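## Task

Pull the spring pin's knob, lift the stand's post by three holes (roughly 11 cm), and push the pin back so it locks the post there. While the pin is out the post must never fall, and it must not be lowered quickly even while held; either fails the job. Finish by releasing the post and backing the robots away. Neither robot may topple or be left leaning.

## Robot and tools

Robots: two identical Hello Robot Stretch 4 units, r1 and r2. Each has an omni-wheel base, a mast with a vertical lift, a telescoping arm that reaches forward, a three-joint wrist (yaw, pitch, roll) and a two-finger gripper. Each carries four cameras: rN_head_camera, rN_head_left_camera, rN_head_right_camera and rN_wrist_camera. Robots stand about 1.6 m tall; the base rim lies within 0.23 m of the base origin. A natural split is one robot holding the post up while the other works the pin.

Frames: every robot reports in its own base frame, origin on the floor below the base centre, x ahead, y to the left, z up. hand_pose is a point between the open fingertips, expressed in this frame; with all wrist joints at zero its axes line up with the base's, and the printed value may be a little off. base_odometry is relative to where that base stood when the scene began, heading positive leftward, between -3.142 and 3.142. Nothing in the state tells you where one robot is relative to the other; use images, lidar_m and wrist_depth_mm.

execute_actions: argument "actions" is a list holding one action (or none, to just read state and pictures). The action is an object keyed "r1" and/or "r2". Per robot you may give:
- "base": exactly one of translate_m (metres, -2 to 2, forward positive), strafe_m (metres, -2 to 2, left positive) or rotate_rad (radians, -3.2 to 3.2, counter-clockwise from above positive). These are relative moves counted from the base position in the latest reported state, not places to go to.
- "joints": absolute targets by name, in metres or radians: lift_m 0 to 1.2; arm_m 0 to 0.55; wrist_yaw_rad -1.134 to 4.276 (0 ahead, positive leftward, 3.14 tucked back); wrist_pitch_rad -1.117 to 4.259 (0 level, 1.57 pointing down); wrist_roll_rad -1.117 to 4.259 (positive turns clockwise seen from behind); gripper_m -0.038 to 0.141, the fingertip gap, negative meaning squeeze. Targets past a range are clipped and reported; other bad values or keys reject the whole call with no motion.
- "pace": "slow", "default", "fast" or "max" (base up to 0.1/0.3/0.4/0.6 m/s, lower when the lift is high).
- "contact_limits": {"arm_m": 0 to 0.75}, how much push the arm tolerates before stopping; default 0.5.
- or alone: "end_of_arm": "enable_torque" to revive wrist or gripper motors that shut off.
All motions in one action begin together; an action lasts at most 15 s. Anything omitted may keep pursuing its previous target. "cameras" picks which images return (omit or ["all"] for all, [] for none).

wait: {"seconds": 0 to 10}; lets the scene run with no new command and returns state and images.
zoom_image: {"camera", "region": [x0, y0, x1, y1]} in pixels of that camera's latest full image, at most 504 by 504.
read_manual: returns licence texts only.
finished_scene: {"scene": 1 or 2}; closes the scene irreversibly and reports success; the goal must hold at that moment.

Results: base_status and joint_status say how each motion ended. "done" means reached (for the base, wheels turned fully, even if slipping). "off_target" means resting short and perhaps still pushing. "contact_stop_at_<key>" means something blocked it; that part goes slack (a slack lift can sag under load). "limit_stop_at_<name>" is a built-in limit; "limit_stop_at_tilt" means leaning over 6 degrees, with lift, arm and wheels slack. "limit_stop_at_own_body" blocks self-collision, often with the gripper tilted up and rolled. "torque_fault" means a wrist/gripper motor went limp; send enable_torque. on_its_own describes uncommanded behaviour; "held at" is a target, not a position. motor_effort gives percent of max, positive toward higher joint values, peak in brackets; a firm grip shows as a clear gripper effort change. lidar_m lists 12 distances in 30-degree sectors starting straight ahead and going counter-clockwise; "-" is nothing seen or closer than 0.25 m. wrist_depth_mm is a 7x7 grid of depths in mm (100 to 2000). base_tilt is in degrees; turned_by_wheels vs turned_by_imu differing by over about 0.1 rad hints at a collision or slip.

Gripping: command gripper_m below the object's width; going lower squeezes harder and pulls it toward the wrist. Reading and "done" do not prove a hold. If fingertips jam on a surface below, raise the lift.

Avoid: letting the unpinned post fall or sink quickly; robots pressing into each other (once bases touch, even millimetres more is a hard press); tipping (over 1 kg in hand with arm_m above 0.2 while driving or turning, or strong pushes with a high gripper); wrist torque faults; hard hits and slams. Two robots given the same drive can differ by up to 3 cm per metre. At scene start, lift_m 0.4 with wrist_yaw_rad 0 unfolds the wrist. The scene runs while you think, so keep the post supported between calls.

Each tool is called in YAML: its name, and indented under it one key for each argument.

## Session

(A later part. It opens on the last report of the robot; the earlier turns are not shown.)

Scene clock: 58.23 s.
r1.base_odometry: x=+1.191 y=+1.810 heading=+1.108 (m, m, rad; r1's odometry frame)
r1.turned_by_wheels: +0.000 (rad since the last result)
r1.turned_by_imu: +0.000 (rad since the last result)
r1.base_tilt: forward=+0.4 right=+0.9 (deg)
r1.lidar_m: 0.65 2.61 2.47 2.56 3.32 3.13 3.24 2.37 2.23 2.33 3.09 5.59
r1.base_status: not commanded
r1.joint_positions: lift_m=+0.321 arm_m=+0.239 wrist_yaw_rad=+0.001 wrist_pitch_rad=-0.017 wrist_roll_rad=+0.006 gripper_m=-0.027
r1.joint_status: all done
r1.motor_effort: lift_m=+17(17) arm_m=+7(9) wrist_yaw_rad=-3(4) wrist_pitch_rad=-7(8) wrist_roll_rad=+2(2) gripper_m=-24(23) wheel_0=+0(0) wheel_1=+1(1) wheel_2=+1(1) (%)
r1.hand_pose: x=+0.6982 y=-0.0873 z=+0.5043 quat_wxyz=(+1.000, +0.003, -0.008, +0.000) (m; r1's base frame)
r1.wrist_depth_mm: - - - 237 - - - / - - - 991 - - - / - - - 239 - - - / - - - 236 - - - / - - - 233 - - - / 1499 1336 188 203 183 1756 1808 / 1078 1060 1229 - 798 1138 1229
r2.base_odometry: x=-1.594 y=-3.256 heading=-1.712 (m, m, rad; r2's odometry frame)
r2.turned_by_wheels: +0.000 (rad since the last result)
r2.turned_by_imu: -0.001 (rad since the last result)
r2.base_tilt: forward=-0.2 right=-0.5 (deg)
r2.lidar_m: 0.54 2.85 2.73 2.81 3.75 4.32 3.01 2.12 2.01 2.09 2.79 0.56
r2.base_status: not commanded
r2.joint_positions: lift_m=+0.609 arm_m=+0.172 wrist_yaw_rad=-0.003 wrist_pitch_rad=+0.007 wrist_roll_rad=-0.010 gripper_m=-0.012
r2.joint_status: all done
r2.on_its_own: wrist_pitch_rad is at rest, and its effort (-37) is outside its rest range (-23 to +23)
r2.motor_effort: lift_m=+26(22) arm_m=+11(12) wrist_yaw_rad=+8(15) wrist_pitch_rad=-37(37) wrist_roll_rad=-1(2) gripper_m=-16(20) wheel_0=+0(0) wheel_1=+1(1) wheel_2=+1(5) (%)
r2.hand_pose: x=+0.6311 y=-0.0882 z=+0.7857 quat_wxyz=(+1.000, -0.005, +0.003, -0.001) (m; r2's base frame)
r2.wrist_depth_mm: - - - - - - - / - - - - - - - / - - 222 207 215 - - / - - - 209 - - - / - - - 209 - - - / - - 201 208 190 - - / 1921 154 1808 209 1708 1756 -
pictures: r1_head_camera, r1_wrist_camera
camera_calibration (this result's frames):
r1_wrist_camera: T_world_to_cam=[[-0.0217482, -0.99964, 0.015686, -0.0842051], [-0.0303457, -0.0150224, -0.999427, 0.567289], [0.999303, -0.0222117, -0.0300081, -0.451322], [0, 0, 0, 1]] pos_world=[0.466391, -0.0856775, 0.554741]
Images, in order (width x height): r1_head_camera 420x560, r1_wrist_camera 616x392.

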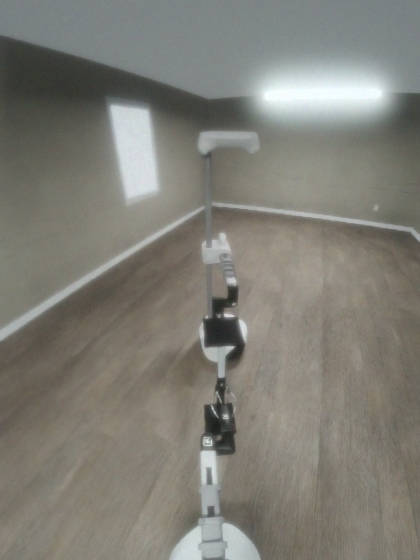

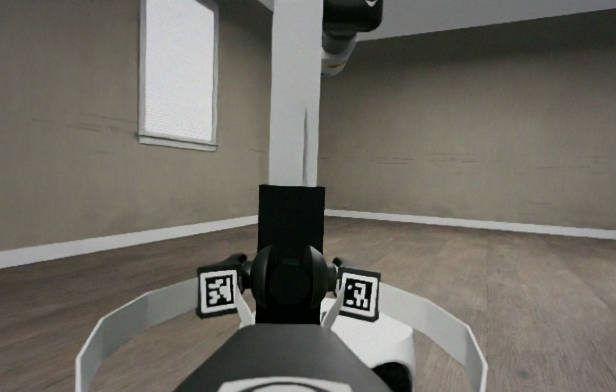

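execute_actions:
  actions:
    - {"r1": {"joints": {"arm_m": 0.228}, "pace": "slow"}}
  cameras: ["r1_wrist_camera", "r1_head_camera"]

execute_actions:
  actions:
    - {"r2": {"joints": {"lift_m": 0.62}, "pace": "slow"}}
  cameras: ["r1_wrist_camera", "r1_head_camera"]

Scene clock: 60.77 s.
r1.base_odometry: x=+1.191 y=+1.810 heading=+1.108 (m, m, rad; r1's odometry frame)
r1.turned_by_wheels: +0.000 (rad since the last result)
r1.turned_by_imu: +0.000 (rad since the last result)
r1.base_tilt: forward=+0.4 right=+0.8 (deg)
r1.lidar_m: 0.63 2.59 2.47 2.55 3.32 3.13 3.24 2.39 2.23 2.32 3.11 5.60
r1.base_status: not commanded
r1.joint_positions: lift_m=+0.321 arm_m=+0.230 wrist_yaw_rad=+0.003 wrist_pitch_rad=-0.016 wrist_roll_rad=+0.006 gripper_m=-0.027
r1.joint_status: all done
r1.motor_effort: lift_m=+17(17) arm_m=-14(15) wrist_yaw_rad=-10(11) wrist_pitch_rad=-7(9) wrist_roll_rad=+2(1) gripper_m=-27(27) wheel_0=+0(0) wheel_1=+1(1) wheel_2=+2(2) (%)
r1.hand_pose: x=+0.6901 y=-0.0865 z=+0.5042 quat_wxyz=(+1.000, +0.003, -0.008, +0.002) (m; r1's base frame)
r1.wrist_depth_mm: - - - 245 - - - / - - - 248 - - - / - - - - - - - / - - - 248 - - - / - - - 242 - - - / 1499 1366 187 208 183 1756 1808 / 1118 1042 1205 - 809 1118 1229
r2.base_odometry: x=-1.594 y=-3.256 heading=-1.712 (m, m, rad; r2's odometry frame)
r2.turned_by_wheels: +0.000 (rad since the last result)
r2.turned_by_imu: -0.001 (rad since the last result)
r2.base_tilt: forward=-0.2 right=-0.4 (deg)
r2.lidar_m: 0.54 2.86 2.73 2.82 3.76 4.32 3.02 2.13 2.01 2.07 2.77 0.54
r2.base_status: not commanded
r2.joint_positions: lift_m=+0.609 arm_m=+0.172 wrist_yaw_rad=-0.003 wrist_pitch_rad=+0.007 wrist_roll_rad=-0.010 gripper_m=-0.012
r2.joint_status: not commanded
r2.on_its_own: wrist_pitch_rad is at rest, and its effort (-37) is outside its rest range (-23 to +23)
r2.motor_effort: lift_m=+26(26) arm_m=+12(11) wrist_yaw_rad=+8(7) wrist_pitch_rad=-37(37) wrist_roll_rad=-1(1) gripper_m=-15(15) wheel_0=+0(0) wheel_1=+1(1) wheel_2=+0(0) (%)
r2.hand_pose: x=+0.6311 y=-0.0882 z=+0.7857 quat_wxyz=(+1.000, -0.005, +0.003, -0.001) (m; r2's base frame)
r2.wrist_depth_mm: - - - - - - - / - - - - - - - / - - 220 208 216 - - / - - - 208 - - - / - - - 210 - - - / - - 201 208 191 - - / 1921 154 1863 210 1756 1661 -
pictures: r1_head_camera, r1_wrist_camera
camera_calibration (this result's frames):
r1_wrist_camera: T_world_to_cam=[[-0.0191056, -0.999694, 0.0156946, -0.0854509], [-0.0306973, -0.0151035, -0.999415, 0.567166], [0.999346, -0.0195762, -0.0303993, -0.44283], [0, 0, 0, 1]] pos_world=[0.458318, -0.0855275, 0.554714]
Images, in order (width x height): r1_head_camera 420x560, r1_wrist_camera 616x392.

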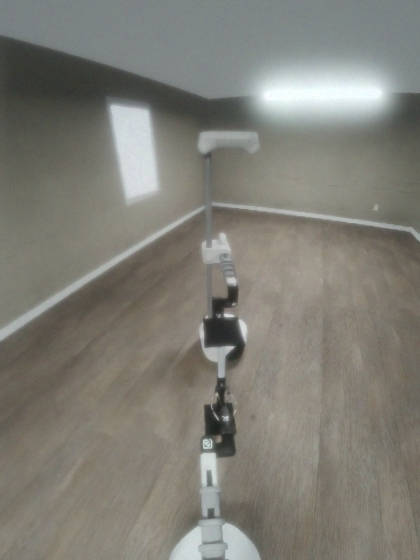

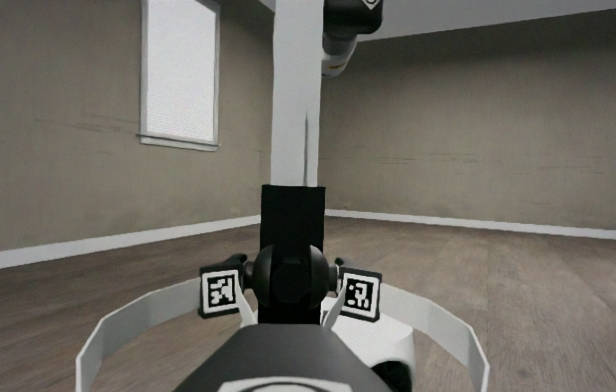

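Scene clock: 61.50 s.
r1.base_odometry: x=+1.191 y=+1.810 heading=+1.108 (m, m, rad; r1's odometry frame)
r1.turned_by_wheels: +0.000 (rad since the last result)
r1.turned_by_imu: +0.000 (rad since the last result)
r1.base_tilt: forward=+0.4 right=+0.8 (deg)
r1.lidar_m: 0.62 2.63 2.47 2.58 3.30 3.14 3.24 2.38 2.24 2.35 3.09 1.28
r1.base_status: not commanded
r1.joint_positions: lift_m=+0.321 arm_m=+0.230 wrist_yaw_rad=+0.003 wrist_pitch_rad=-0.016 wrist_roll_rad=+0.006 gripper_m=-0.027
r1.joint_status: not commanded
r1.motor_effort: lift_m=+16(17) arm_m=-14(14) wrist_yaw_rad=-11(10) wrist_pitch_rad=-7(8) wrist_roll_rad=+2(2) gripper_m=-28(26) wheel_0=+0(0) wheel_1=+1(1) wheel_2=+1(2) (%)
r1.hand_pose: x=+0.6901 y=-0.0865 z=+0.5042 quat_wxyz=(+1.000, +0.003, -0.008, +0.002) (m; r1's base frame)
r1.wrist_depth_mm: - - - 244 - - - / - - - 246 - - - / - - - - - - - / - - - 247 - - - / - - - 242 - - - / 1537 1336 187 208 184 1708 1756 / 1098 1060 1182 - 809 1160 1255
r2.base_odometry: x=-1.594 y=-3.256 heading=-1.712 (m, m, rad; r2's odometry frame)
r2.turned_by_wheels: +0.000 (rad since the last result)
r2.turned_by_imu: +0.000 (rad since the last result)
r2.base_tilt: forward=-0.1 right=-0.5 (deg)
r2.lidar_m: 0.54 2.86 2.72 2.82 3.75 4.33 3.01 2.13 2.02 2.07 2.78 0.57
r2.base_status: not commanded
r2.joint_positions: lift_m=+0.619 arm_m=+0.172 wrist_yaw_rad=-0.003 wrist_pitch_rad=+0.007 wrist_roll_rad=-0.010 gripper_m=-0.012
r2.joint_status: all done
r2.on_its_own: wrist_pitch_rad is at rest, and its effort (-39) is outside its rest range (-23 to +23)
r2.motor_effort: lift_m=+26(26) arm_m=+11(11) wrist_yaw_rad=+8(7) wrist_pitch_rad=-39(40) wrist_roll_rad=-2(1) gripper_m=-15(16) wheel_0=+0(0) wheel_1=+1(1) wheel_2=+1(0) (%)
r2.hand_pose: x=+0.6311 y=-0.0882 z=+0.7955 quat_wxyz=(+1.000, -0.005, +0.004, -0.001) (m; r2's base frame)
r2.wrist_depth_mm: - - - - - - - / - - - - - - - / - - 220 207 216 - - / - - - 208 - - - / - - - 208 - - - / - - 202 208 190 - - / 1921 154 1808 209 1808 1756 1983
pictures: r1_head_camera, r1_wrist_camera
camera_calibration (this result's frames):
r1_wrist_camera: T_world_to_cam=[[-0.0191056, -0.999694, 0.0156947, -0.085451], [-0.0306972, -0.0151036, -0.999415, 0.567166], [0.999346, -0.0195762, -0.0303992, -0.44283], [0, 0, 0, 1]] pos_world=[0.458318, -0.0855275, 0.554714]
Images, in order (width x height): r1_head_camera 420x560, r1_wrist_camera 616x392.

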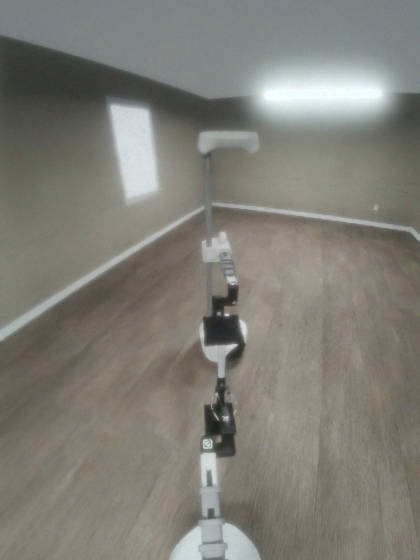

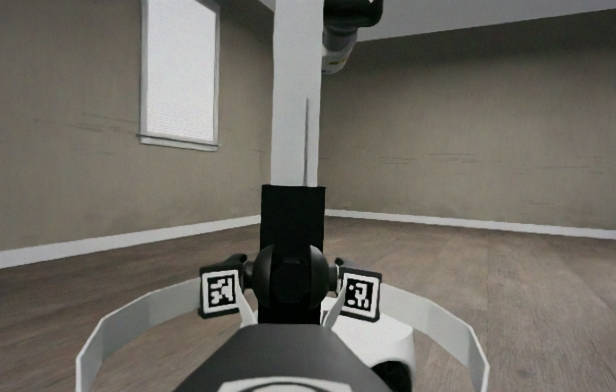

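execute_actions:
  actions:
    - {"r1": {"joints": {"arm_m": 0.223}, "pace": "slow"}, "r2": {"joints": {"lift_m": 0.636}, "pace": "slow"}}
  cameras: ["r1_wrist_camera", "r1_head_camera"]

Scene clock: 64.30 s.
r1.base_odometry: x=+1.191 y=+1.810 heading=+1.108 (m, m, rad; r1's odometry frame)
r1.turned_by_wheels: +0.000 (rad since the last result)
r1.turned_by_imu: +0.000 (rad since the last result)
r1.base_tilt: forward=+0.4 right=+0.9 (deg)
r1.lidar_m: 0.64 2.62 2.48 2.56 3.31 3.14 3.25 2.39 2.25 2.32 3.09 1.24
r1.base_status: not commanded
r1.joint_positions: lift_m=+0.321 arm_m=+0.225 wrist_yaw_rad=+0.003 wrist_pitch_rad=-0.016 wrist_roll_rad=+0.006 gripper_m=-0.027
r1.joint_status: all done
r1.motor_effort: lift_m=+17(17) arm_m=-14(15) wrist_yaw_rad=-12(12) wrist_pitch_rad=-9(9) wrist_roll_rad=+1(0) gripper_m=-26(27) wheel_0=+0(0) wheel_1=+1(1) wheel_2=+2(2) (%)
r1.hand_pose: x=+0.6851 y=-0.0864 z=+0.5042 quat_wxyz=(+1.000, +0.003, -0.008, +0.002) (m; r1's base frame)
r1.wrist_depth_mm: - - - 250 - - - / - - - 1008 - - - / - - - - - - - / - - - 255 - - - / - - - 247 - - - / 1537 163 187 208 183 1708 1756 / 1098 1060 1229 - 820 1118 1205
r2.base_odometry: x=-1.594 y=-3.256 heading=-1.712 (m, m, rad; r2's odometry frame)
r2.turned_by_wheels: +0.000 (rad since the last result)
r2.turned_by_imu: -0.001 (rad since the last result)
r2.base_tilt: forward=-0.2 right=-0.4 (deg)
r2.lidar_m: 0.54 2.85 2.73 2.81 3.75 4.30 3.04 2.13 2.02 2.10 2.79 0.57
r2.base_status: not commanded
r2.joint_positions: lift_m=+0.635 arm_m=+0.172 wrist_yaw_rad=-0.003 wrist_pitch_rad=+0.007 wrist_roll_rad=-0.010 gripper_m=-0.012
r2.joint_status: all done
r2.on_its_own: wrist_pitch_rad is at rest, and its effort (-39) is outside its rest range (-23 to +23)
r2.motor_effort: lift_m=+26(29) arm_m=+11(11) wrist_yaw_rad=+7(8) wrist_pitch_rad=-39(39) wrist_roll_rad=-1(1) gripper_m=-15(16) wheel_0=+0(0) wheel_1=+1(1) wheel_2=+0(0) (%)
r2.hand_pose: x=+0.6311 y=-0.0882 z=+0.8115 quat_wxyz=(+1.000, -0.005, +0.004, -0.001) (m; r2's base frame)
r2.wrist_depth_mm: - - - - - - - / - - - - - - - / - - 219 208 216 - - / - - - 208 - - - / - - - 208 - - - / - - 202 208 190 - - / - 154 1863 208 1863 1756 -
pictures: r1_head_camera, r1_wrist_camera
camera_calibration (this result's frames):
r1_wrist_camera: T_world_to_cam=[[-0.0188364, -0.999699, 0.0156946, -0.0856531], [-0.0306933, -0.0151118, -0.999415, 0.567011], [0.999351, -0.0193071, -0.0303994, -0.437838], [0, 0, 0, 1]] pos_world=[0.453344, -0.0855122, 0.554714]
Images, in order (width x height): r1_head_camera 420x560, r1_wrist_camera 616x392.

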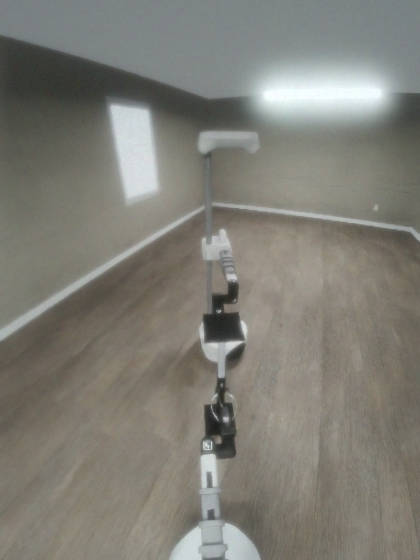

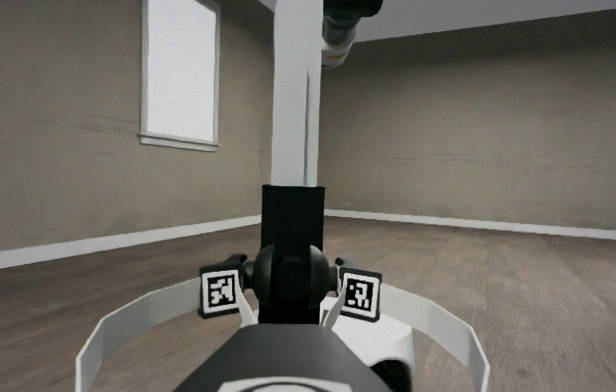

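execute_actions:
  actions:
    - {"r2": {"joints": {"lift_m": 0.708}}}
  cameras: ["r1_wrist_camera", "r1_head_camera"]

Scene clock: 66.30 s.
r1.base_odometry: x=+1.191 y=+1.810 heading=+1.108 (m, m, rad; r1's odometry frame)
r1.turned_by_wheels: +0.000 (rad since the last result)
r1.turned_by_imu: +0.000 (rad since the last result)
r1.base_tilt: forward=+0.4 right=+0.8 (deg)
r1.lidar_m: 0.63 2.61 2.47 2.56 3.34 3.14 3.26 2.38 2.24 2.32 3.09 1.24
r1.base_status: not commanded
r1.joint_positions: lift_m=+0.321 arm_m=+0.225 wrist_yaw_rad=+0.003 wrist_pitch_rad=-0.016 wrist_roll_rad=+0.006 gripper_m=-0.027
r1.joint_status: not commanded
r1.motor_effort: lift_m=+17(17) arm_m=-14(14) wrist_yaw_rad=-12(11) wrist_pitch_rad=-9(8) wrist_roll_rad=+1(1) gripper_m=-25(27) wheel_0=+0(0) wheel_1=+1(1) wheel_2=+2(2) (%)
r1.hand_pose: x=+0.6851 y=-0.0864 z=+0.5042 quat_wxyz=(+1.000, +0.003, -0.008, +0.002) (m; r1's base frame)
r1.wrist_depth_mm: - - - 249 - - - / - - - - - - - / - - - - - - - / - - - 253 - - - / - - - 247 - - - / 1576 164 187 207 183 1756 1756 / 1098 1042 1205 - 820 1118 1205
r2.base_odometry: x=-1.594 y=-3.256 heading=-1.712 (m, m, rad; r2's odometry frame)
r2.turned_by_wheels: +0.000 (rad since the last result)
r2.turned_by_imu: +0.000 (rad since the last result)
r2.base_tilt: forward=-0.2 right=-0.4 (deg)
r2.lidar_m: 0.54 2.88 2.72 2.82 3.79 4.32 3.02 2.13 2.02 2.09 2.82 0.58
r2.base_status: not commanded
r2.joint_positions: lift_m=+0.707 arm_m=+0.172 wrist_yaw_rad=-0.003 wrist_pitch_rad=+0.007 wrist_roll_rad=-0.010 gripper_m=-0.012
r2.joint_status: all done
r2.on_its_own: wrist_pitch_rad is at rest, and its effort (-39) is outside its rest range (-23 to +23)
r2.motor_effort: lift_m=+26(35) arm_m=+11(11) wrist_yaw_rad=+8(8) wrist_pitch_rad=-39(41) wrist_roll_rad=-1(1) gripper_m=-14(15) wheel_0=+0(0) wheel_1=+0(0) wheel_2=+0(1) (%)
r2.hand_pose: x=+0.6311 y=-0.0882 z=+0.8835 quat_wxyz=(+1.000, -0.005, +0.004, -0.001) (m; r2's base frame)
r2.wrist_depth_mm: - - - - - - - / - - - - - - - / - - 220 208 215 - - / - - - 209 - - - / - - - 208 - - - / - - 202 208 190 - - / - 154 - 208 1983 1983 -
pictures: r1_head_camera, r1_wrist_camera
camera_calibration (this result's frames):
r1_wrist_camera: T_world_to_cam=[[-0.0188361, -0.999699, 0.0156946, -0.0856532], [-0.0306932, -0.0151118, -0.999415, 0.567011], [0.999351, -0.0193068, -0.0303993, -0.437838], [0, 0, 0, 1]] pos_world=[0.453344, -0.0855121, 0.554714]
Images, in order (width x height): r1_head_camera 420x560, r1_wrist_camera 616x392.

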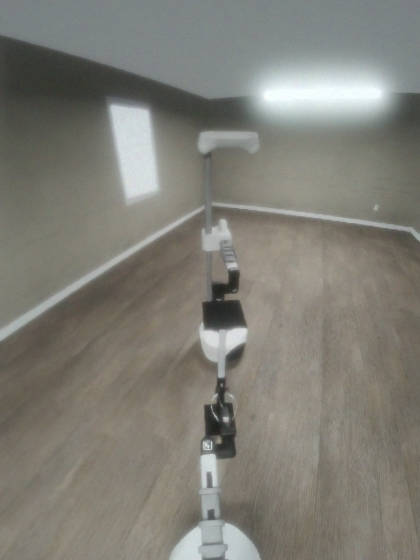

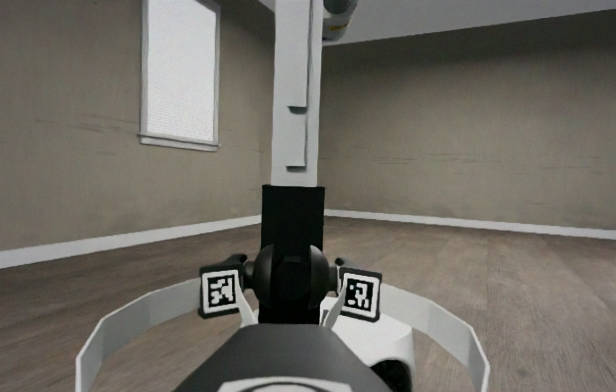

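zoom_image:
  camera: "r1_wrist_camera"
  region: [255, 90, 335, 200]

Region (255, 90, 335, 200) of r1_wrist_camera's 616x392 image, scaled by 4.582; it fills the left 367 columns of this view, and the rest is white.

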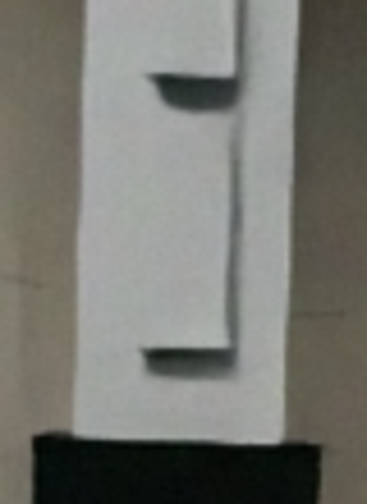

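execute_actions:
  actions:
    - {"r1": {"joints": {"gripper_m": 0.06}}, "r2": {"joints": {"lift_m": 0.732}, "pace": "slow"}}
  cameras: ["r1_wrist_camera", "r1_head_camera"]

Scene clock: 71.87 s.
r1.base_odometry: x=+1.191 y=+1.810 heading=+1.107 (m, m, rad; r1's odometry frame)
r1.turned_by_wheels: +0.000 (rad since the last result)
r1.turned_by_imu: +0.000 (rad since the last result)
r1.base_tilt: forward=+0.3 right=+0.8 (deg)
r1.lidar_m: 0.63 2.62 2.47 2.53 3.32 3.14 3.22 2.39 2.23 2.33 3.09 1.26
r1.base_status: not commanded
r1.joint_positions: lift_m=+0.321 arm_m=+0.224 wrist_yaw_rad=+0.000 wrist_pitch_rad=-0.017 wrist_roll_rad=+0.006 gripper_m=+0.060
r1.joint_status: all done
r1.motor_effort: lift_m=+17(17) arm_m=-7(14) wrist_yaw_rad=+0(11) wrist_pitch_rad=-7(8) wrist_roll_rad=+1(2) gripper_m=-3(29) wheel_0=+0(0) wheel_1=+1(1) wheel_2=-1(2) (%)
r1.hand_pose: x=+0.6835 y=-0.0875 z=+0.5045 quat_wxyz=(+1.000, +0.003, -0.009, +0.000) (m; r1's base frame)
r1.wrist_depth_mm: - - - 251 - - - / - - - - - - - / - - - - - - - / - - - 255 - - - / - - - 249 - - - / 1499 1464 215 252 200 1756 1808 / 1098 1025 1229 - 798 1138 1229
r2.base_odometry: x=-1.593 y=-3.256 heading=-1.712 (m, m, rad; r2's odometry frame)
r2.turned_by_wheels: +0.000 (rad since the last result)
r2.turned_by_imu: -0.001 (rad since the last result)
r2.base_tilt: forward=-0.2 right=-0.3 (deg)
r2.lidar_m: 0.55 2.87 2.72 2.81 3.76 4.32 3.03 2.12 2.02 2.09 2.78 0.57
r2.base_status: not commanded
r2.joint_positions: lift_m=+0.731 arm_m=+0.172 wrist_yaw_rad=-0.002 wrist_pitch_rad=+0.015 wrist_roll_rad=-0.010 gripper_m=-0.012
r2.joint_status: all done
r2.on_its_own: wrist_pitch_rad is at rest, and its effort (-59) is outside its rest range (-23 to +23)
r2.motor_effort: lift_m=+28(31) arm_m=+10(11) wrist_yaw_rad=+6(8) wrist_pitch_rad=-59(67) wrist_roll_rad=-1(2) gripper_m=-15(15) wheel_0=+0(0) wheel_1=+1(1) wheel_2=+0(0) (%)
r2.hand_pose: x=+0.6314 y=-0.0881 z=+0.9053 quat_wxyz=(+1.000, -0.005, +0.007, -0.001) (m; r2's base frame)
r2.wrist_depth_mm: - - - - - - - / - - - - - - - / - - 208 206 206 - - / - - - 208 - - - / - - - 208 - - - / - - 202 208 191 - - / - 153 1983 208 1983 1921 -
pictures: r1_head_camera, r1_wrist_camera
camera_calibration (this result's frames):
r1_wrist_camera: T_world_to_cam=[[-0.0225816, -0.999622, 0.0156746, -0.0841865], [-0.0298483, -0.0149975, -0.999442, 0.566652], [0.999299, -0.0230369, -0.0294983, -0.437035], [0, 0, 0, 1]] pos_world=[0.451742, -0.0857242, 0.554764]
Images, in order (width x height): r1_head_camera 420x560, r1_wrist_camera 616x392.

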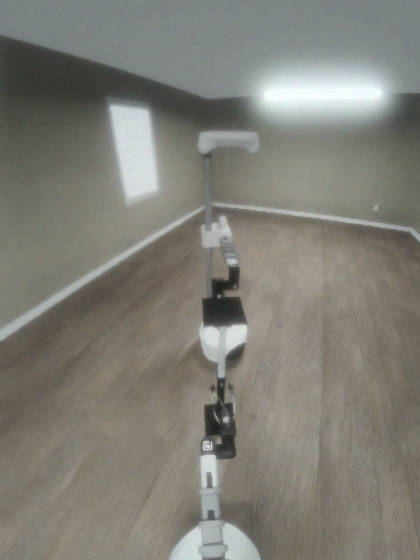

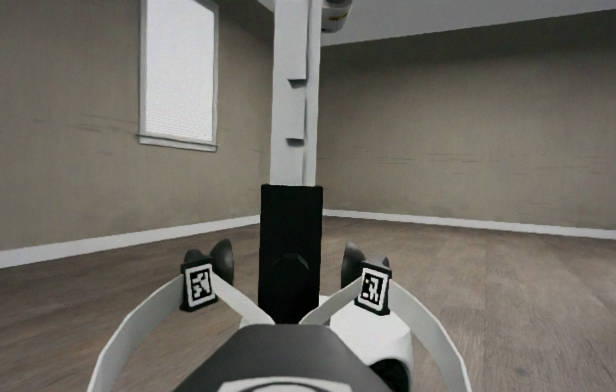

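zoom_image:
  camera: "r1_head_camera"
  region: [205, 370, 240, 405]

zoom_image:
  camera: "r1_wrist_camera"
  region: [250, 65, 340, 200]

zoom_image:
  camera: "r1_wrist_camera"
  region: [240, 220, 340, 320]

Region (205, 370, 240, 405) of r1_head_camera's 420x560 image, scaled by 14.400, with more detail than that image has.

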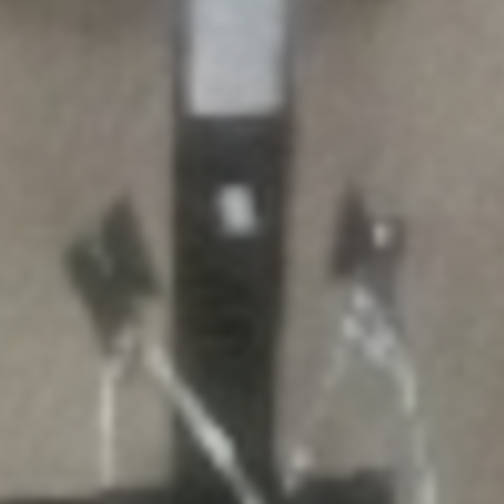

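Region (250, 65, 340, 200) of r1_wrist_camera's 616x392 image, scaled by 3.733.

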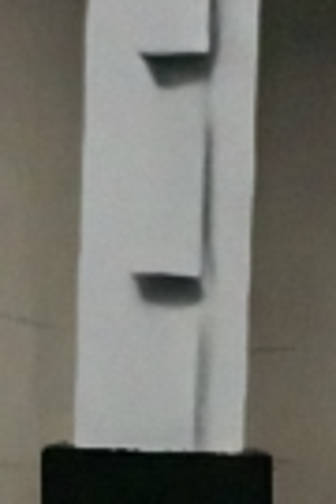

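Region (240, 220, 340, 320) of r1_wrist_camera's 616x392 image, scaled by 5.040.

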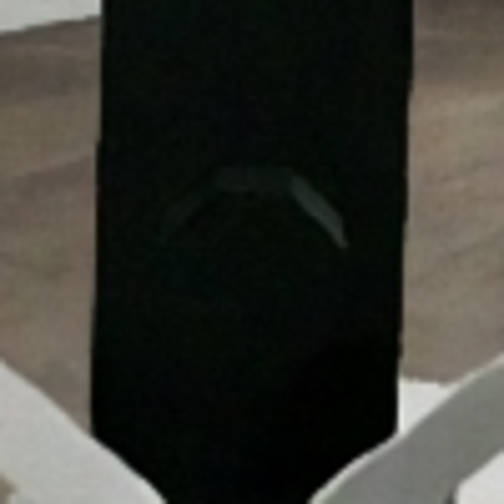

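execute_actions:
  actions:
    - {"r2": {"joints": {"lift_m": 0.714}, "pace": "slow"}}
  cameras: ["r1_wrist_camera", "r1_head_camera"]

zoom_image:
  camera: "r1_wrist_camera"
  region: [250, 65, 340, 200]

zoom_image:
  camera: "r1_head_camera"
  region: [205, 370, 240, 405]

Scene clock: 74.70 s.
r1.base_odometry: x=+1.191 y=+1.810 heading=+1.107 (m, m, rad; r1's odometry frame)
r1.turned_by_wheels: +0.000 (rad since the last result)
r1.turned_by_imu: +0.000 (rad since the last result)
r1.base_tilt: forward=+0.3 right=+0.8 (deg)
r1.lidar_m: 0.62 2.64 2.48 2.54 3.32 3.11 3.25 2.37 2.24 2.34 3.06 1.27
r1.base_status: not commanded
r1.joint_positions: lift_m=+0.321 arm_m=+0.224 wrist_yaw_rad=+0.000 wrist_pitch_rad=-0.017 wrist_roll_rad=+0.006 gripper_m=+0.060
r1.joint_status: not commanded
r1.motor_effort: lift_m=+17(17) arm_m=-7(7) wrist_yaw_rad=-1(1) wrist_pitch_rad=-6(5) wrist_roll_rad=+2(1) gripper_m=-3(4) wheel_0=+0(0) wheel_1=+1(0) wheel_2=+0(1) (%)
r1.hand_pose: x=+0.6835 y=-0.0875 z=+0.5045 quat_wxyz=(+1.000, +0.003, -0.009, +0.000) (m; r1's base frame)
r1.wrist_depth_mm: - - - 251 - - - / - - - - - - - / - - - - - - - / - - - 255 - - - / - - - 251 - - - / 1537 1464 216 250 200 1756 1808 / 1098 1060 1182 - 809 1138 1255
r2.base_odometry: x=-1.593 y=-3.256 heading=-1.712 (m, m, rad; r2's odometry frame)
r2.turned_by_wheels: +0.000 (rad since the last result)
r2.turned_by_imu: -0.001 (rad since the last result)
r2.base_tilt: forward=-0.2 right=-0.3 (deg)
r2.lidar_m: 0.55 2.87 2.72 2.81 3.76 4.32 3.02 2.13 2.01 2.08 2.78 0.58
r2.base_status: not commanded
r2.joint_positions: lift_m=+0.714 arm_m=+0.172 wrist_yaw_rad=-0.003 wrist_pitch_rad=-0.005 wrist_roll_rad=-0.010 gripper_m=-0.012
r2.joint_status: all done
r2.motor_effort: lift_m=+15(27) arm_m=+10(10) wrist_yaw_rad=+10(9) wrist_pitch_rad=-3(59) wrist_roll_rad=-2(1) gripper_m=-13(15) wheel_0=+0(0) wheel_1=+1(1) wheel_2=-1(1) (%)
r2.hand_pose: x=+0.6313 y=-0.0884 z=+0.8940 quat_wxyz=(+1.000, -0.005, -0.002, -0.002) (m; r2's base frame)
r2.wrist_depth_mm: - - - - - - - / - - - - - - - / - - 220 210 216 - - / - - - 210 - - - / - - - 209 - - - / - - 200 208 189 - - / - 153 - 207 - - -
pictures: r1_head_camera, r1_wrist_camera
camera_calibration (this result's frames):
r1_wrist_camera: T_world_to_cam=[[-0.0225813, -0.999622, 0.0156747, -0.0841867], [-0.0298482, -0.0149976, -0.999442, 0.566652], [0.999299, -0.0230366, -0.0294983, -0.437035], [0, 0, 0, 1]] pos_world=[0.451742, -0.0857242, 0.554764]
Images, in order (width x height): r1_head_camera 420x560, r1_wrist_camera 616x392.

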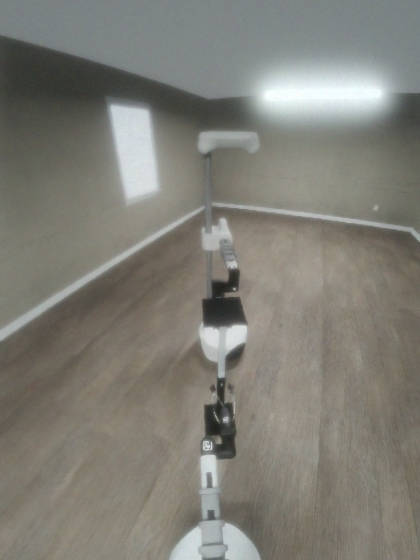

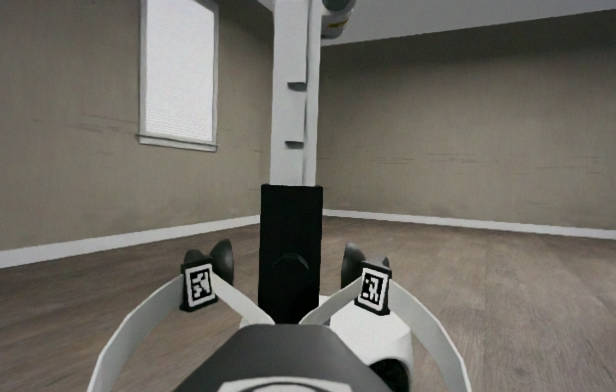

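Region (250, 65, 340, 200) of r1_wrist_camera's 616x392 image, scaled by 3.733.

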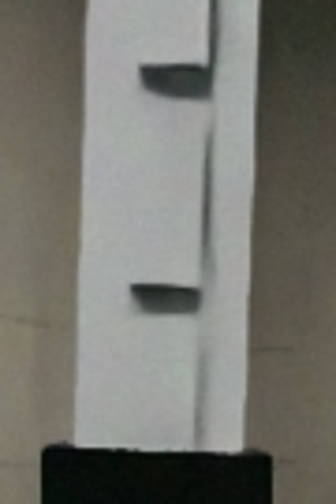

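Region (205, 370, 240, 405) of r1_head_camera's 420x560 image, scaled by 14.400, with more detail than that image has.

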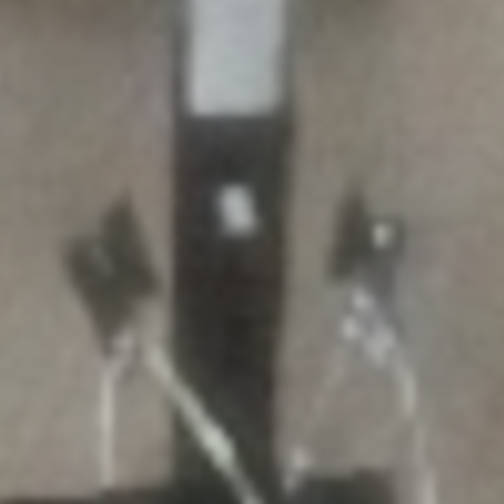

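execute_actions:
  actions:
    - {"r2": {"joints": {"gripper_m": 0.055, "arm_m": 0.166}}, "r1": {"joints": {"arm_m": 0.1}, "pace": "max"}}
  cameras: ["r1_wrist_camera", "r2_wrist_camera"]

execute_actions:
  actions:
    - {"r2": {"joints": {"arm_m": 0.003, "gripper_m": 0.08}, "base": {"translate_m": -0.42}, "pace": "max"}, "r1": {"joints": {"arm_m": 0.003}, "base": {"translate_m": -0.4}, "pace": "max"}}
  cameras: ["r1_wrist_camera", "r2_wrist_camera", "r1_head_camera", "r2_head_camera"]

Scene clock: 81.63 s.
r1.base_odometry: x=+1.191 y=+1.810 heading=+1.107 (m, m, rad; r1's odometry frame)
r1.turned_by_wheels: +0.000 (rad since the last result)
r1.turned_by_imu: +0.000 (rad since the last result)
r1.base_tilt: forward=+0.3 right=+0.8 (deg)
r1.lidar_m: 0.64 2.59 2.46 2.57 3.30 3.15 3.24 2.40 2.23 2.32 3.08 1.25
r1.base_status: not commanded
r1.joint_positions: lift_m=+0.321 arm_m=+0.102 wrist_yaw_rad=+0.000 wrist_pitch_rad=-0.017 wrist_roll_rad=+0.006 gripper_m=+0.060
r1.joint_status: all done
r1.motor_effort: lift_m=+17(17) arm_m=-9(9) wrist_yaw_rad=-2(1) wrist_pitch_rad=-5(6) wrist_roll_rad=+1(1) gripper_m=-4(3) wheel_0=+0(0) wheel_1=+1(1) wheel_2=-1(1) (%)
r1.hand_pose: x=+0.5609 y=-0.0875 z=+0.5044 quat_wxyz=(+1.000, +0.003, -0.008, +0.000) (m; r1's base frame)
r1.wrist_depth_mm: - - - 917 - - - / - - - - - - - / - - - - - - - / - - - - - - - / - - - 373 - - - / 1537 1397 216 377 199 1756 1808 / 1118 1078 1205 - 976 1138 1229
r2.base_odometry: x=-1.594 y=-3.256 heading=-1.712 (m, m, rad; r2's odometry frame)
r2.turned_by_wheels: +0.000 (rad since the last result)
r2.turned_by_imu: -0.001 (rad since the last result)
r2.base_tilt: forward=-0.2 right=-0.4 (deg)
r2.lidar_m: 0.54 2.87 2.73 2.80 3.76 4.32 3.02 2.11 2.03 2.08 2.77 0.56
r2.base_status: not commanded
r2.joint_positions: lift_m=+0.714 arm_m=+0.167 wrist_yaw_rad=-0.001 wrist_pitch_rad=-0.004 wrist_roll_rad=-0.010 gripper_m=+0.055
r2.joint_status: all done
r2.motor_effort: lift_m=+15(15) arm_m=-6(11) wrist_yaw_rad=+2(10) wrist_pitch_rad=-6(6) wrist_roll_rad=-1(1) gripper_m=-3(16) wheel_0=+0(0) wheel_1=+1(1) wheel_2=+0(1) (%)
r2.hand_pose: x=+0.6264 y=-0.0876 z=+0.8936 quat_wxyz=(+1.000, -0.005, -0.002, +0.000) (m; r2's base frame)
r2.wrist_depth_mm: - - - - - - - / - - - - - - - / - - 225 213 220 - - / - - - 213 - - - / - - - 213 - - - / - - 197 212 212 - - / - - - 149 - - -
pictures: r1_wrist_camera, r2_wrist_camera
camera_calibration (this result's frames):
r1_wrist_camera: T_world_to_cam=[[-0.0225855, -0.999622, 0.0156805, -0.0869582], [-0.0301043, -0.0149973, -0.999434, 0.563057], [0.999292, -0.0230448, -0.0297542, -0.314333], [0, 0, 0, 1]] pos_world=[0.329096, -0.0857247, 0.554749]
r2_wrist_camera: T_world_to_cam=[[-0.0346582, -0.998712, 0.0370444, -0.110042], [0.0166665, -0.0376391, -0.999152, 0.943394], [0.99926, -0.0340114, 0.0179496, -0.424259], [0, 0, 0, 1]] pos_world=[0.404409, -0.0888211, 0.954286]
Images, in order (width x height): r1_wrist_camera 616x392, r2_wrist_camera 616x392.

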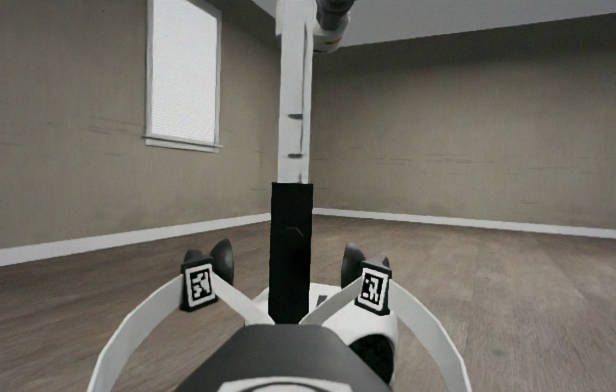

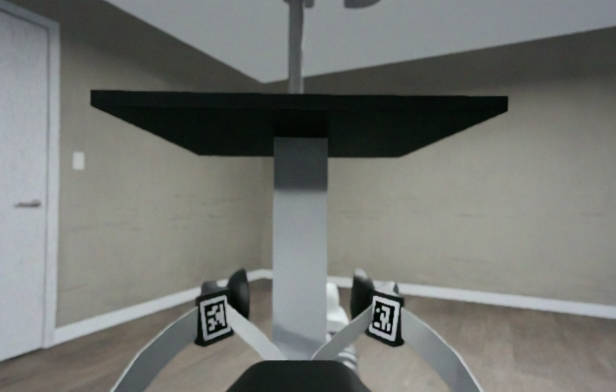

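Scene clock: 84.03 s.
r1.base_odometry: x=+1.012 y=+1.452 heading=+1.107 (m, m, rad; r1's odometry frame)
r1.turned_by_wheels: +0.000 (rad since the last result)
r1.turned_by_imu: +0.002 (rad since the last result)
r1.base_tilt: forward=+0.3 right=+0.8 (deg)
r1.lidar_m: 1.04 2.81 2.66 2.76 2.94 2.79 2.88 2.20 2.03 2.10 2.82 5.94
r1.base_status: done
r1.joint_positions: lift_m=+0.321 arm_m=+0.005 wrist_yaw_rad=+0.000 wrist_pitch_rad=-0.017 wrist_roll_rad=+0.006 gripper_m=+0.060
r1.joint_status: all done
r1.motor_effort: lift_m=+17(17) arm_m=-8(9) wrist_yaw_rad=-1(3) wrist_pitch_rad=-6(6) wrist_roll_rad=+1(1) gripper_m=-2(3) wheel_0=-1(8) wheel_1=-1(8) wheel_2=-1(15) (%)
r1.hand_pose: x=+0.4639 y=-0.0874 z=+0.5043 quat_wxyz=(+1.000, +0.003, -0.008, +0.000) (m; r1's base frame)
r1.wrist_depth_mm: - - - - - - - / - - - - - - - / - - - - - - - / - - - - - - - / - - - 1863 - - - / 1537 1464 216 878 200 1756 1708 / 1098 1060 1182 - 1182 1182 1229
r2.base_odometry: x=-1.534 y=-2.840 heading=-1.712 (m, m, rad; r2's odometry frame)
r2.turned_by_wheels: +0.000 (rad since the last result)
r2.turned_by_imu: -0.001 (rad since the last result)
r2.base_tilt: forward=-0.1 right=-0.3 (deg)
r2.lidar_m: 0.96 3.07 2.93 3.03 4.02 3.95 2.72 1.92 1.81 1.87 2.51 4.81
r2.base_status: done
r2.joint_positions: lift_m=+0.714 arm_m=+0.004 wrist_yaw_rad=+0.000 wrist_pitch_rad=-0.003 wrist_roll_rad=-0.010 gripper_m=+0.080
r2.joint_status: all done
r2.motor_effort: lift_m=+16(16) arm_m=-8(11) wrist_yaw_rad=+0(1) wrist_pitch_rad=-7(7) wrist_roll_rad=-1(1) gripper_m=-1(4) wheel_0=+0(6) wheel_1=+0(4) wheel_2=-1(12) (%)
r2.hand_pose: x=+0.4638 y=-0.0875 z=+0.8935 quat_wxyz=(+1.000, -0.005, -0.002, +0.000) (m; r2's base frame)
r2.wrist_depth_mm: - - - - - - - / - - - - - - - / - - - - - - - / - - - - - - - / - - - - - - - / - - 208 - 211 - - / - - - 156 - - -
pictures: r1_head_camera, r1_wrist_camera, r2_head_camera, r2_wrist_camera
camera_calibration (this result's frames):
r1_wrist_camera: T_world_to_cam=[[-0.0223693, -0.999627, 0.015682, -0.0891882], [-0.0301731, -0.0150037, -0.999432, 0.560112], [0.999294, -0.0228298, -0.0298262, -0.217318], [0, 0, 0, 1]] pos_world=[0.23207, -0.0857125, 0.554711]
r2_wrist_camera: T_world_to_cam=[[-0.0342446, -0.998726, 0.0370577, -0.115761], [0.0162864, -0.0376322, -0.999159, 0.946127], [0.999281, -0.0336122, 0.0175543, -0.26139], [0, 0, 0, 1]] pos_world=[0.241829, -0.0887946, 0.95421]
Images, in order (width x height): r1_head_camera 420x560, r1_wrist_camera 616x392, r2_head_camera 420x560, r2_wrist_camera 616x392.

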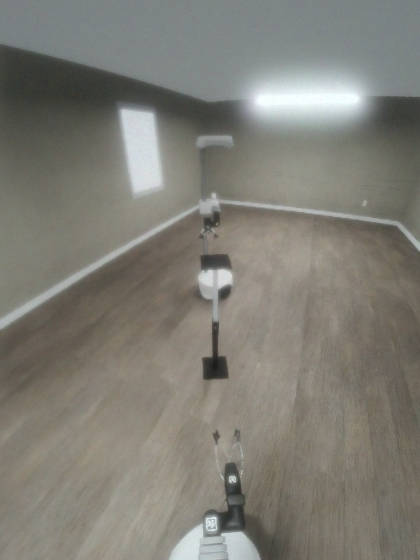

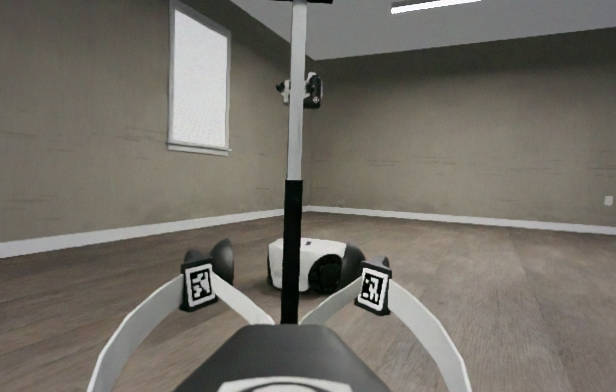

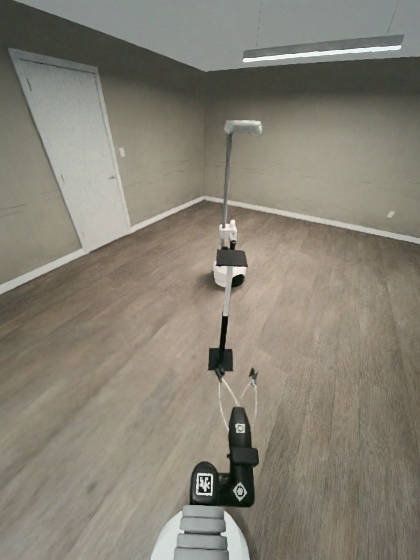

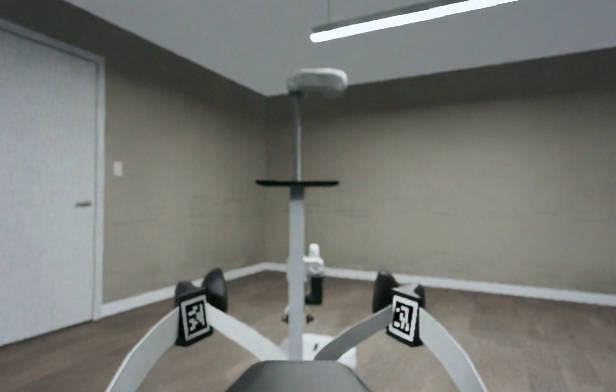

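The post stayed up after release, and both robots are clear of the stand.

finished_scene:
  scene: 2

The scene is finished: the task was done.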